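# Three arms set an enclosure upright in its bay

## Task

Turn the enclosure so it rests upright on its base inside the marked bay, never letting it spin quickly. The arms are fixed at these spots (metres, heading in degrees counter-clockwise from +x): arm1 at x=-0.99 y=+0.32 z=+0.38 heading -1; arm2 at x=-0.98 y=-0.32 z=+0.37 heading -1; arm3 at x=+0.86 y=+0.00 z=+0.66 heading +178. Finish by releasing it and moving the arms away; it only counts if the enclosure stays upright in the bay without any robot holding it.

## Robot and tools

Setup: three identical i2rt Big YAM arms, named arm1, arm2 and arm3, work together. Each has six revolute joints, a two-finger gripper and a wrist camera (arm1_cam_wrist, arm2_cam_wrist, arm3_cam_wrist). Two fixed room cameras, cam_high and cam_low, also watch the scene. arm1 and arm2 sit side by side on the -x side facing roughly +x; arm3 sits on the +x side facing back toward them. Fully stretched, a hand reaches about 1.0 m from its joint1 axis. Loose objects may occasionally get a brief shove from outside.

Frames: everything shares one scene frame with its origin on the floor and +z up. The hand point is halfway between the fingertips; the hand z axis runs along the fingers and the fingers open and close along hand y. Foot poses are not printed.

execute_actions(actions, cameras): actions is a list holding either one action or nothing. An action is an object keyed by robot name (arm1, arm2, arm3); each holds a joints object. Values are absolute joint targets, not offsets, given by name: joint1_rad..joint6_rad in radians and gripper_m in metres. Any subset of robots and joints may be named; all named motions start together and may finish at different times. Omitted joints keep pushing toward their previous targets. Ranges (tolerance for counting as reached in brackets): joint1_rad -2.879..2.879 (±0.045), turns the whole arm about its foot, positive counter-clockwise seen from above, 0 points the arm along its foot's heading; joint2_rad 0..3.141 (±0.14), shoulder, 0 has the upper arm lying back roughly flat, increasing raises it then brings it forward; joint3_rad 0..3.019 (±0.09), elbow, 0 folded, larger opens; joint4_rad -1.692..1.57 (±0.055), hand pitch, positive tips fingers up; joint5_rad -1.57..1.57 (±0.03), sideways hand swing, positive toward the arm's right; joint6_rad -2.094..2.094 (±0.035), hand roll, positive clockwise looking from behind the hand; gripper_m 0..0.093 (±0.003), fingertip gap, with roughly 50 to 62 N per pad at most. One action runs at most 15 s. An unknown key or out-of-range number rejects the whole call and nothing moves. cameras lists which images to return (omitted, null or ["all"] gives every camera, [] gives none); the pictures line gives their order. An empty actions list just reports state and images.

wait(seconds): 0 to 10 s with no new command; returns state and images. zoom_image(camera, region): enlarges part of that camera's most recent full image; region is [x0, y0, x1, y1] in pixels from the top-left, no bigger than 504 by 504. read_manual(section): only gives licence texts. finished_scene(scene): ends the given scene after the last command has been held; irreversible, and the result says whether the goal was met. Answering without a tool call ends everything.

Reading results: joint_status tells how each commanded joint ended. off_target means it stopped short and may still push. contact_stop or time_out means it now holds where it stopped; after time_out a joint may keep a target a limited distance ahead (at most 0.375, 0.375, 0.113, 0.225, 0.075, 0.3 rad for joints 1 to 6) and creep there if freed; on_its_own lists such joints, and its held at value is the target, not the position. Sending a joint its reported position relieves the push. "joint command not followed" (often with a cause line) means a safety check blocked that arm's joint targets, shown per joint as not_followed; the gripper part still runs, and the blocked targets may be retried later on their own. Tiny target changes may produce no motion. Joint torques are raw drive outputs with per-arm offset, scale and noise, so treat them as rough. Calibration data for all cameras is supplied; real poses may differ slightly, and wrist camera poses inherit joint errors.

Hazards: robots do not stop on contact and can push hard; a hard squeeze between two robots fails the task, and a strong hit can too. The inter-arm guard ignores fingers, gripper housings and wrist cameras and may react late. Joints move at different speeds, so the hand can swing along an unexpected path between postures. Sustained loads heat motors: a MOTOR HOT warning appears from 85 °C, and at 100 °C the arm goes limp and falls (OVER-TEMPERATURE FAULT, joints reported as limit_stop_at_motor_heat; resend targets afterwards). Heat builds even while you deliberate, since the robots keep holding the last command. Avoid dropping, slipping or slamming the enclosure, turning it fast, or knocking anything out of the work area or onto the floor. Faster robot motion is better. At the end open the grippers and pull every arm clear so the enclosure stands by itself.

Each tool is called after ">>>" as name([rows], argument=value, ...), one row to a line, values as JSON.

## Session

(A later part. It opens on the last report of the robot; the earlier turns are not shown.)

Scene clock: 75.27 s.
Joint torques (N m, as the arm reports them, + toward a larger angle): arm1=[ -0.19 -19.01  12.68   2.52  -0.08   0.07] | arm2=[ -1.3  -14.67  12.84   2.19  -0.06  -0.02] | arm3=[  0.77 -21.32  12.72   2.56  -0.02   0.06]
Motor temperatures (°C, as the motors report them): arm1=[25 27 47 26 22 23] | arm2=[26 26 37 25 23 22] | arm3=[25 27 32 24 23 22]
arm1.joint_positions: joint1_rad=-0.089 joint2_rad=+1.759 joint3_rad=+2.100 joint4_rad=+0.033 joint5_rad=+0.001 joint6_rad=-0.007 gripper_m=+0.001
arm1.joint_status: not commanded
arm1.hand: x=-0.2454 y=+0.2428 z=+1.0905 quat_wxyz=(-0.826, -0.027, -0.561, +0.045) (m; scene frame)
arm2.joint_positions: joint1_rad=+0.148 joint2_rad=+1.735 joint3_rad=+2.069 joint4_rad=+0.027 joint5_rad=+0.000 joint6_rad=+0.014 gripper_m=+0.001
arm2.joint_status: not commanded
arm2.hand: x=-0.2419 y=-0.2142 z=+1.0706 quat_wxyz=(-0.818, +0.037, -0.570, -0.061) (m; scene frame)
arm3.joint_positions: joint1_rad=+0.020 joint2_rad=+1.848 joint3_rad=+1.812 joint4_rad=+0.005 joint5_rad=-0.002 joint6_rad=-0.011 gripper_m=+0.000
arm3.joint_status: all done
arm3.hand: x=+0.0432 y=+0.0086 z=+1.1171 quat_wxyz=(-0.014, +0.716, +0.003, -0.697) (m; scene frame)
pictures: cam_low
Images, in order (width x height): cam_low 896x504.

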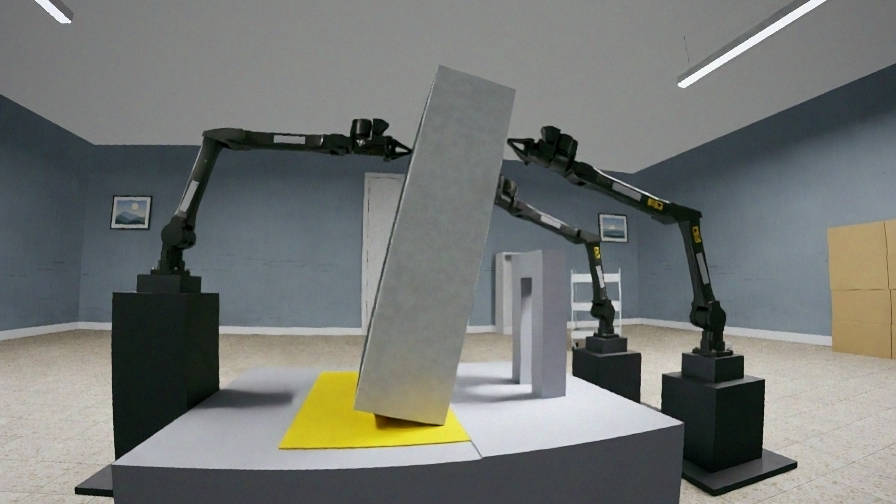

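It follows arm3.

>>> execute_actions([
  {"arm3":{"joints":{"joint2_rad":1.82,"joint3_rad":1.755}}},
], cameras=[])

>>> execute_actions([
  {"arm3":{"joints":{"joint2_rad":1.77,"joint3_rad":1.68}}},
], cameras=[])

>>> execute_actions([
  {"arm3":{"joints":{"joint2_rad":1.72,"joint3_rad":1.605}}},
], cameras=[])

>>> execute_actions([
  {"arm3":{"joints":{"joint2_rad":1.67,"joint3_rad":1.53}}},
], cameras=["cam_low"])

Scene clock: 82.23 s.
Joint torques (N m, as the arm reports them, + toward a larger angle): arm1=[  0.28 -19.05  12.67   2.56  -0.07   0.06] | arm2=[ -1.3  -14.82  12.82   2.2   -0.06  -0.02] | arm3=[  0.67 -18.23  13.32   2.3    0.03   0.06]
Motor temperatures (°C, as the motors report them): arm1=[25 27 48 26 22 23] | arm2=[26 27 37 25 23 22] | arm3=[25 27 31 24 23 22]
arm1.joint_positions: joint1_rad=-0.089 joint2_rad=+1.759 joint3_rad=+2.100 joint4_rad=+0.033 joint5_rad=+0.001 joint6_rad=-0.007 gripper_m=+0.001
arm1.joint_status: not commanded
arm1.hand: x=-0.2454 y=+0.2428 z=+1.0905 quat_wxyz=(-0.826, -0.027, -0.561, +0.045) (m; scene frame)
arm2.joint_positions: joint1_rad=+0.148 joint2_rad=+1.735 joint3_rad=+2.069 joint4_rad=+0.027 joint5_rad=+0.000 joint6_rad=+0.014 gripper_m=+0.001
arm2.joint_status: not commanded
arm2.hand: x=-0.2419 y=-0.2142 z=+1.0706 quat_wxyz=(-0.818, +0.037, -0.570, -0.061) (m; scene frame)
arm3.joint_positions: joint1_rad=+0.020 joint2_rad=+1.782 joint3_rad=+1.733 joint4_rad=+0.006 joint5_rad=-0.002 joint6_rad=-0.011 gripper_m=+0.000
arm3.joint_status: all done
arm3.hand: x=+0.0668 y=+0.0081 z=+1.1194 quat_wxyz=(-0.014, +0.721, +0.003, -0.693) (m; scene frame)
pictures: none
No camera images: the call's "cameras" was empty. Leave "cameras" out to get every camera's image.

Scene clock: 83.27 s.
Joint torques (N m, as the arm reports them, + toward a larger angle): arm1=[ -0.11 -18.48  12.75   2.6   -0.08   0.04] | arm2=[ -1.27 -14.84  12.82   2.2   -0.06  -0.02] | arm3=[  2.42 -13.97  14.67   2.44  -0.01   0.1 ]
Motor temperatures (°C, as the motors report them): arm1=[25 27 48 26 22 23] | arm2=[26 27 37 25 23 22] | arm3=[25 27 31 24 23 22]
arm1.joint_positions: joint1_rad=-0.089 joint2_rad=+1.759 joint3_rad=+2.100 joint4_rad=+0.033 joint5_rad=+0.001 joint6_rad=-0.007 gripper_m=+0.001
arm1.joint_status: not commanded
arm1.hand: x=-0.2454 y=+0.2428 z=+1.0905 quat_wxyz=(-0.826, -0.027, -0.561, +0.045) (m; scene frame)
arm2.joint_positions: joint1_rad=+0.148 joint2_rad=+1.735 joint3_rad=+2.069 joint4_rad=+0.027 joint5_rad=+0.000 joint6_rad=+0.014 gripper_m=+0.001
arm2.joint_status: not commanded
arm2.hand: x=-0.2419 y=-0.2142 z=+1.0706 quat_wxyz=(-0.818, +0.037, -0.570, -0.061) (m; scene frame)
arm3.joint_positions: joint1_rad=+0.020 joint2_rad=+1.712 joint3_rad=+1.643 joint4_rad=+0.006 joint5_rad=-0.002 joint6_rad=-0.011 gripper_m=+0.000
arm3.joint_status: all done
arm3.hand: x=+0.0928 y=+0.0077 z=+1.1164 quat_wxyz=(-0.014, +0.727, +0.003, -0.686) (m; scene frame)
pictures: none
No camera images: the call's "cameras" was empty. Leave "cameras" out to get every camera's image.

Scene clock: 84.17 s.
Joint torques (N m, as the arm reports them, + toward a larger angle): arm1=[ -0.27 -18.63  12.7    2.63  -0.08   0.06] | arm2=[ -1.29 -14.82  12.82   2.19  -0.06  -0.02] | arm3=[  1.24 -11.82  14.9    2.89  -0.09   0.14]
Motor temperatures (°C, as the motors report them): arm1=[25 27 48 26 22 23] | arm2=[26 27 37 25 23 22] | arm3=[25 27 31 24 23 22]
arm1.joint_positions: joint1_rad=-0.089 joint2_rad=+1.759 joint3_rad=+2.100 joint4_rad=+0.033 joint5_rad=+0.001 joint6_rad=-0.007 gripper_m=+0.001
arm1.joint_status: not commanded
arm1.hand: x=-0.2454 y=+0.2428 z=+1.0905 quat_wxyz=(-0.826, -0.027, -0.561, +0.045) (m; scene frame)
arm2.joint_positions: joint1_rad=+0.148 joint2_rad=+1.735 joint3_rad=+2.069 joint4_rad=+0.027 joint5_rad=+0.000 joint6_rad=+0.014 gripper_m=+0.001
arm2.joint_status: not commanded
arm2.hand: x=-0.2419 y=-0.2142 z=+1.0706 quat_wxyz=(-0.818, +0.037, -0.570, -0.061) (m; scene frame)
arm3.joint_positions: joint1_rad=+0.020 joint2_rad=+1.648 joint3_rad=+1.562 joint4_rad=+0.006 joint5_rad=-0.001 joint6_rad=-0.011 gripper_m=+0.000
arm3.joint_status: all done
arm3.hand: x=+0.1173 y=+0.0074 z=+1.1128 quat_wxyz=(-0.014, +0.733, +0.002, -0.680) (m; scene frame)
pictures: none
No camera images: the call's "cameras" was empty. Leave "cameras" out to get every camera's image.

Scene clock: 85.07 s.
Joint torques (N m, as the arm reports them, + toward a larger angle): arm1=[  0.24 -18.92  12.76   2.61  -0.05   0.06] | arm2=[ -1.25 -14.83  12.83   2.2   -0.06  -0.02] | arm3=[ 0.15 -8.33 15.66  3.06 -0.01  0.06]
Motor temperatures (°C, as the motors report them): arm1=[25 27 48 26 22 23] | arm2=[26 27 37 25 23 22] | arm3=[25 27 32 24 23 22]
arm1.joint_positions: joint1_rad=-0.089 joint2_rad=+1.759 joint3_rad=+2.100 joint4_rad=+0.033 joint5_rad=+0.001 joint6_rad=-0.007 gripper_m=+0.001
arm1.joint_status: not commanded
arm1.hand: x=-0.2454 y=+0.2428 z=+1.0905 quat_wxyz=(-0.826, -0.027, -0.561, +0.045) (m; scene frame)
arm2.joint_positions: joint1_rad=+0.148 joint2_rad=+1.735 joint3_rad=+2.069 joint4_rad=+0.027 joint5_rad=+0.000 joint6_rad=+0.014 gripper_m=+0.001
arm2.joint_status: not commanded
arm2.hand: x=-0.2419 y=-0.2142 z=+1.0706 quat_wxyz=(-0.818, +0.037, -0.570, -0.061) (m; scene frame)
arm3.joint_positions: joint1_rad=+0.020 joint2_rad=+1.581 joint3_rad=+1.479 joint4_rad=+0.003 joint5_rad=-0.001 joint6_rad=-0.011 gripper_m=+0.000
arm3.joint_status: all done
arm3.hand: x=+0.1431 y=+0.0071 z=+1.1075 quat_wxyz=(-0.014, +0.739, +0.002, -0.673) (m; scene frame)
pictures: cam_low
Images, in order (width x height): cam_low 896x504.

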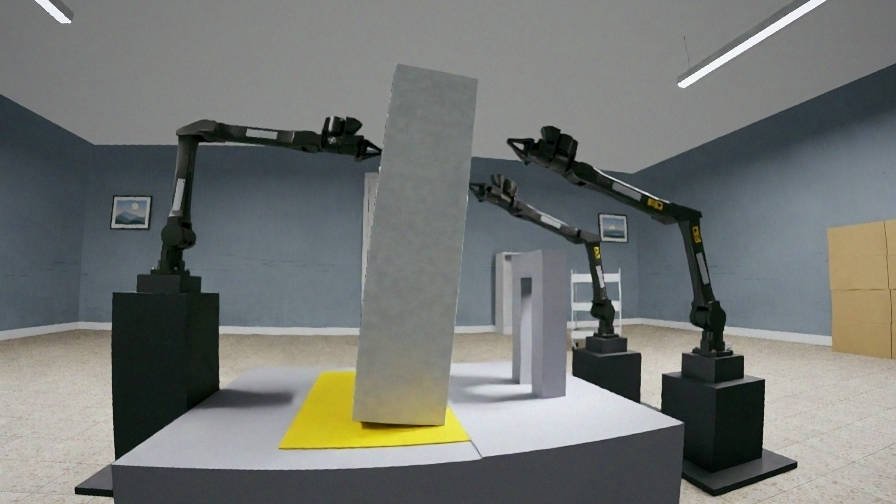

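>>> execute_actions([
  {"arm3":{"joints":{"joint2_rad":1.62,"joint3_rad":1.465}}},
], cameras=[])

>>> execute_actions([
  {"arm3":{"joints":{"joint2_rad":1.575,"joint3_rad":1.405}}},
], cameras=[])

>>> execute_actions([
  {"arm3":{"joints":{"joint2_rad":1.535,"joint3_rad":1.355}}},
], cameras=[])

>>> execute_actions([
  {"arm3":{"joints":{"joint2_rad":1.505,"joint3_rad":1.315}}},
], cameras=[])

>>> execute_actions([
  {"arm3":{"joints":{"joint2_rad":1.475,"joint3_rad":1.275}}},
], cameras=["cam_low"])

Scene clock: 94.73 s.
Joint torques (N m, as the arm reports them, + toward a larger angle): arm1=[ -0.35 -18.7   12.82   2.61  -0.09   0.06] | arm2=[ -1.27 -14.87  12.81   2.2   -0.06  -0.02] | arm3=[ 1.08 -8.59 15.9   3.1  -0.05  0.1 ]
Motor temperatures (°C, as the motors report them): arm1=[25 28 48 26 22 23] | arm2=[26 27 37 25 23 22] | arm3=[25 26 33 24 23 22]
arm1.joint_positions: joint1_rad=-0.089 joint2_rad=+1.759 joint3_rad=+2.100 joint4_rad=+0.033 joint5_rad=+0.001 joint6_rad=-0.007 gripper_m=+0.001
arm1.joint_status: not commanded
arm1.hand: x=-0.2454 y=+0.2428 z=+1.0905 quat_wxyz=(-0.826, -0.027, -0.561, +0.045) (m; scene frame)
arm2.joint_positions: joint1_rad=+0.148 joint2_rad=+1.735 joint3_rad=+2.069 joint4_rad=+0.027 joint5_rad=+0.000 joint6_rad=+0.014 gripper_m=+0.001
arm2.joint_status: not commanded
arm2.hand: x=-0.2419 y=-0.2142 z=+1.0706 quat_wxyz=(-0.818, +0.037, -0.570, -0.061) (m; scene frame)
arm3.joint_positions: joint1_rad=+0.020 joint2_rad=+1.522 joint3_rad=+1.408 joint4_rad=+0.000 joint5_rad=-0.001 joint6_rad=-0.010 gripper_m=+0.000
arm3.joint_status: all done
arm3.hand: x=+0.1666 y=+0.0068 z=+1.1031 quat_wxyz=(-0.014, +0.744, +0.002, -0.668) (m; scene frame)
pictures: none
No camera images: the call's "cameras" was empty. Leave "cameras" out to get every camera's image.

Scene clock: 95.57 s.
Joint torques (N m, as the arm reports them, + toward a larger angle): arm1=[  0.04 -18.66  12.82   2.56  -0.08   0.04] | arm2=[ -1.28 -14.85  12.82   2.21  -0.06  -0.02] | arm3=[ 0.25 -5.71 16.67  2.92 -0.03  0.08]
Motor temperatures (°C, as the motors report them): arm1=[25 28 48 26 22 23] | arm2=[26 27 37 25 23 22] | arm3=[25 26 33 24 23 22]
arm1.joint_positions: joint1_rad=-0.089 joint2_rad=+1.759 joint3_rad=+2.100 joint4_rad=+0.033 joint5_rad=+0.001 joint6_rad=-0.007 gripper_m=+0.001
arm1.joint_status: not commanded
arm1.hand: x=-0.2454 y=+0.2428 z=+1.0905 quat_wxyz=(-0.826, -0.027, -0.561, +0.045) (m; scene frame)
arm2.joint_positions: joint1_rad=+0.148 joint2_rad=+1.735 joint3_rad=+2.069 joint4_rad=+0.027 joint5_rad=+0.000 joint6_rad=+0.014 gripper_m=+0.001
arm2.joint_status: not commanded
arm2.hand: x=-0.2419 y=-0.2142 z=+1.0706 quat_wxyz=(-0.818, +0.037, -0.570, -0.061) (m; scene frame)
arm3.joint_positions: joint1_rad=+0.020 joint2_rad=+1.465 joint3_rad=+1.341 joint4_rad=-0.005 joint5_rad=+0.000 joint6_rad=-0.010 gripper_m=+0.000
arm3.joint_status: all done
arm3.hand: x=+0.1893 y=+0.0065 z=+1.0978 quat_wxyz=(-0.014, +0.749, +0.002, -0.662) (m; scene frame)
pictures: none
No camera images: the call's "cameras" was empty. Leave "cameras" out to get every camera's image.

Scene clock: 96.40 s.
Joint torques (N m, as the arm reports them, + toward a larger angle): arm1=[  0.06 -18.85  12.93   2.54  -0.09   0.05] | arm2=[ -1.28 -14.81  12.81   2.19  -0.06  -0.02] | arm3=[ 0.78 -3.13 17.16  3.37 -0.06  0.07]
Motor temperatures (°C, as the motors report them): arm1=[25 28 48 26 22 23] | arm2=[26 27 37 25 23 22] | arm3=[25 26 33 24 23 22]
arm1.joint_positions: joint1_rad=-0.089 joint2_rad=+1.759 joint3_rad=+2.100 joint4_rad=+0.033 joint5_rad=+0.001 joint6_rad=-0.007 gripper_m=+0.001
arm1.joint_status: not commanded
arm1.hand: x=-0.2454 y=+0.2428 z=+1.0905 quat_wxyz=(-0.826, -0.027, -0.561, +0.045) (m; scene frame)
arm2.joint_positions: joint1_rad=+0.148 joint2_rad=+1.735 joint3_rad=+2.069 joint4_rad=+0.027 joint5_rad=+0.000 joint6_rad=+0.014 gripper_m=+0.001
arm2.joint_status: not commanded
arm2.hand: x=-0.2419 y=-0.2142 z=+1.0706 quat_wxyz=(-0.818, +0.037, -0.570, -0.061) (m; scene frame)
arm3.joint_positions: joint1_rad=+0.020 joint2_rad=+1.418 joint3_rad=+1.287 joint4_rad=-0.008 joint5_rad=+0.000 joint6_rad=-0.010 gripper_m=+0.000
arm3.joint_status: all done
arm3.hand: x=+0.2079 y=+0.0063 z=+1.0932 quat_wxyz=(-0.014, +0.753, +0.002, -0.658) (m; scene frame)
pictures: none
No camera images: the call's "cameras" was empty. Leave "cameras" out to get every camera's image.

Scene clock: 97.20 s.
Joint torques (N m, as the arm reports them, + toward a larger angle): arm1=[ -0.1  -18.77  12.77   2.51  -0.09   0.05] | arm2=[ -1.3  -14.88  12.82   2.2   -0.06  -0.02] | arm3=[ 1.44 -2.53 16.99  3.36 -0.12  0.12]
Motor temperatures (°C, as the motors report them): arm1=[25 28 48 26 22 23] | arm2=[26 27 37 25 23 22] | arm3=[25 26 33 24 23 22]
arm1.joint_positions: joint1_rad=-0.089 joint2_rad=+1.759 joint3_rad=+2.100 joint4_rad=+0.033 joint5_rad=+0.001 joint6_rad=-0.007 gripper_m=+0.001
arm1.joint_status: not commanded
arm1.hand: x=-0.2454 y=+0.2428 z=+1.0905 quat_wxyz=(-0.826, -0.027, -0.561, +0.045) (m; scene frame)
arm2.joint_positions: joint1_rad=+0.148 joint2_rad=+1.735 joint3_rad=+2.069 joint4_rad=+0.027 joint5_rad=+0.000 joint6_rad=+0.014 gripper_m=+0.001
arm2.joint_status: not commanded
arm2.hand: x=-0.2419 y=-0.2142 z=+1.0706 quat_wxyz=(-0.818, +0.037, -0.570, -0.061) (m; scene frame)
arm3.joint_positions: joint1_rad=+0.020 joint2_rad=+1.383 joint3_rad=+1.246 joint4_rad=-0.008 joint5_rad=+0.000 joint6_rad=-0.010 gripper_m=+0.000
arm3.joint_status: all done
arm3.hand: x=+0.2221 y=+0.0061 z=+1.0894 quat_wxyz=(-0.014, +0.755, +0.001, -0.656) (m; scene frame)
pictures: none
No camera images: the call's "cameras" was empty. Leave "cameras" out to get every camera's image.

Scene clock: 97.97 s.
Joint torques (N m, as the arm reports them, + toward a larger angle): arm1=[  0.32 -18.86  12.79   2.59  -0.06   0.05] | arm2=[ -1.28 -14.83  12.82   2.2   -0.06  -0.02] | arm3=[ 0.33 -2.56 15.54  3.01  0.02  0.1 ]
Motor temperatures (°C, as the motors report them): arm1=[25 28 48 26 22 23] | arm2=[26 27 37 25 23 22] | arm3=[25 26 33 24 23 22]
arm1.joint_positions: joint1_rad=-0.089 joint2_rad=+1.759 joint3_rad=+2.100 joint4_rad=+0.033 joint5_rad=+0.001 joint6_rad=-0.007 gripper_m=+0.001
arm1.joint_status: not commanded
arm1.hand: x=-0.2454 y=+0.2428 z=+1.0905 quat_wxyz=(-0.826, -0.027, -0.561, +0.045) (m; scene frame)
arm2.joint_positions: joint1_rad=+0.148 joint2_rad=+1.735 joint3_rad=+2.069 joint4_rad=+0.027 joint5_rad=+0.000 joint6_rad=+0.014 gripper_m=+0.001
arm2.joint_status: not commanded
arm2.hand: x=-0.2419 y=-0.2142 z=+1.0706 quat_wxyz=(-0.818, +0.037, -0.570, -0.061) (m; scene frame)
arm3.joint_positions: joint1_rad=+0.020 joint2_rad=+1.366 joint3_rad=+1.225 joint4_rad=-0.007 joint5_rad=+0.000 joint6_rad=-0.010 gripper_m=+0.000
arm3.joint_status: all done
arm3.hand: x=+0.2287 y=+0.0061 z=+1.0866 quat_wxyz=(-0.014, +0.756, +0.001, -0.654) (m; scene frame)
pictures: cam_low
Images, in order (width x height): cam_low 896x504.

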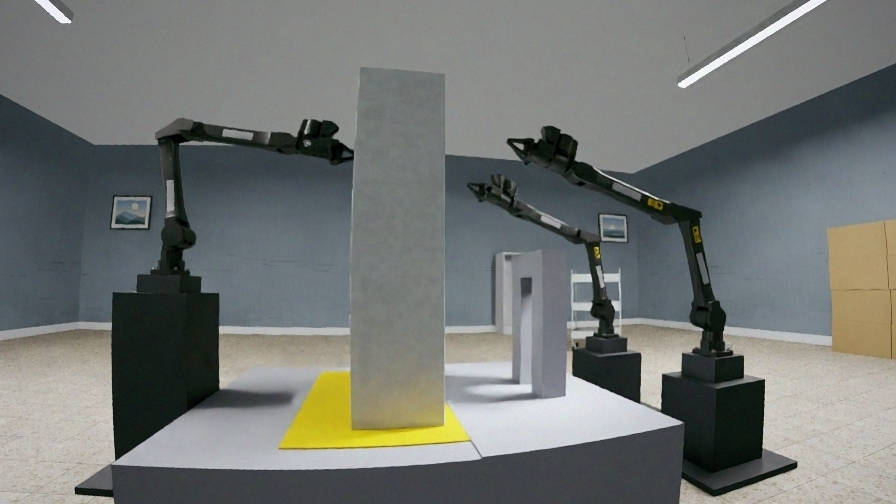

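>>> execute_actions([
  {"arm3":{"joints":{"joint2_rad":0.7,"joint3_rad":0.9}},"arm1":{"joints":{"joint2_rad":1.1,"joint3_rad":1.7}},"arm2":{"joints":{"joint2_rad":1.1,"joint3_rad":1.7}}},
], cameras=["cam_low","cam_high"])

Scene clock: 103.37 s.
Joint torques (N m, as the arm reports them, + toward a larger angle): arm1=[ 0.46 -6.36  8.89  1.69 -0.1   0.04] | arm2=[-1.24 -6.34  7.32  1.09 -0.07 -0.02] | arm3=[ 0.47 -1.14 12.35  2.49 -0.08  0.12]
Motor temperatures (°C, as the motors report them): arm1=[25 28 48 26 22 23] | arm2=[26 27 37 25 23 22] | arm3=[25 25 33 24 23 22]
arm1.joint_positions: joint1_rad=-0.089 joint2_rad=+1.103 joint3_rad=+1.688 joint4_rad=+0.046 joint5_rad=+0.001 joint6_rad=-0.007 gripper_m=+0.001
arm1.joint_status: all done
arm1.hand: x=-0.5636 y=+0.2753 z=+1.2373 quat_wxyz=(-0.891, -0.022, -0.451, +0.049) (m; scene frame)
arm2.joint_positions: joint1_rad=+0.148 joint2_rad=+1.112 joint3_rad=+1.696 joint4_rad=+0.046 joint5_rad=+0.000 joint6_rad=+0.014 gripper_m=+0.001
arm2.joint_status: all done
arm2.hand: x=-0.5477 y=-0.2562 z=+1.2236 quat_wxyz=(-0.888, +0.030, -0.455, -0.067) (m; scene frame)
arm3.joint_positions: joint1_rad=+0.020 joint2_rad=+0.696 joint3_rad=+0.886 joint4_rad=+0.008 joint5_rad=+0.000 joint6_rad=-0.010 gripper_m=+0.000
arm3.joint_status: all done
arm3.hand: x=+0.4712 y=+0.0002 z=+1.2067 quat_wxyz=(-0.015, +0.632, +0.002, -0.775) (m; scene frame)
pictures: cam_high, cam_low
Images, in order (width x height): cam_high 896x504, cam_low 896x504.

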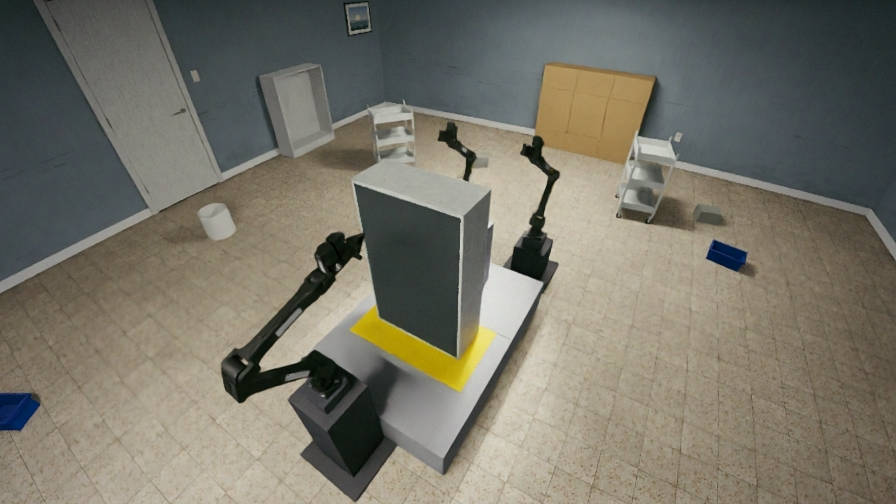

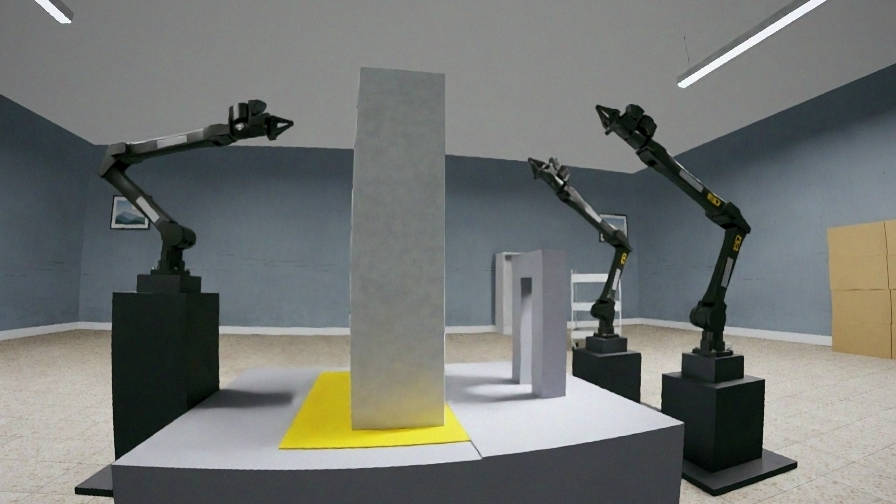

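>>> finished_scene(scene=2)

The scene is finished: the task was done.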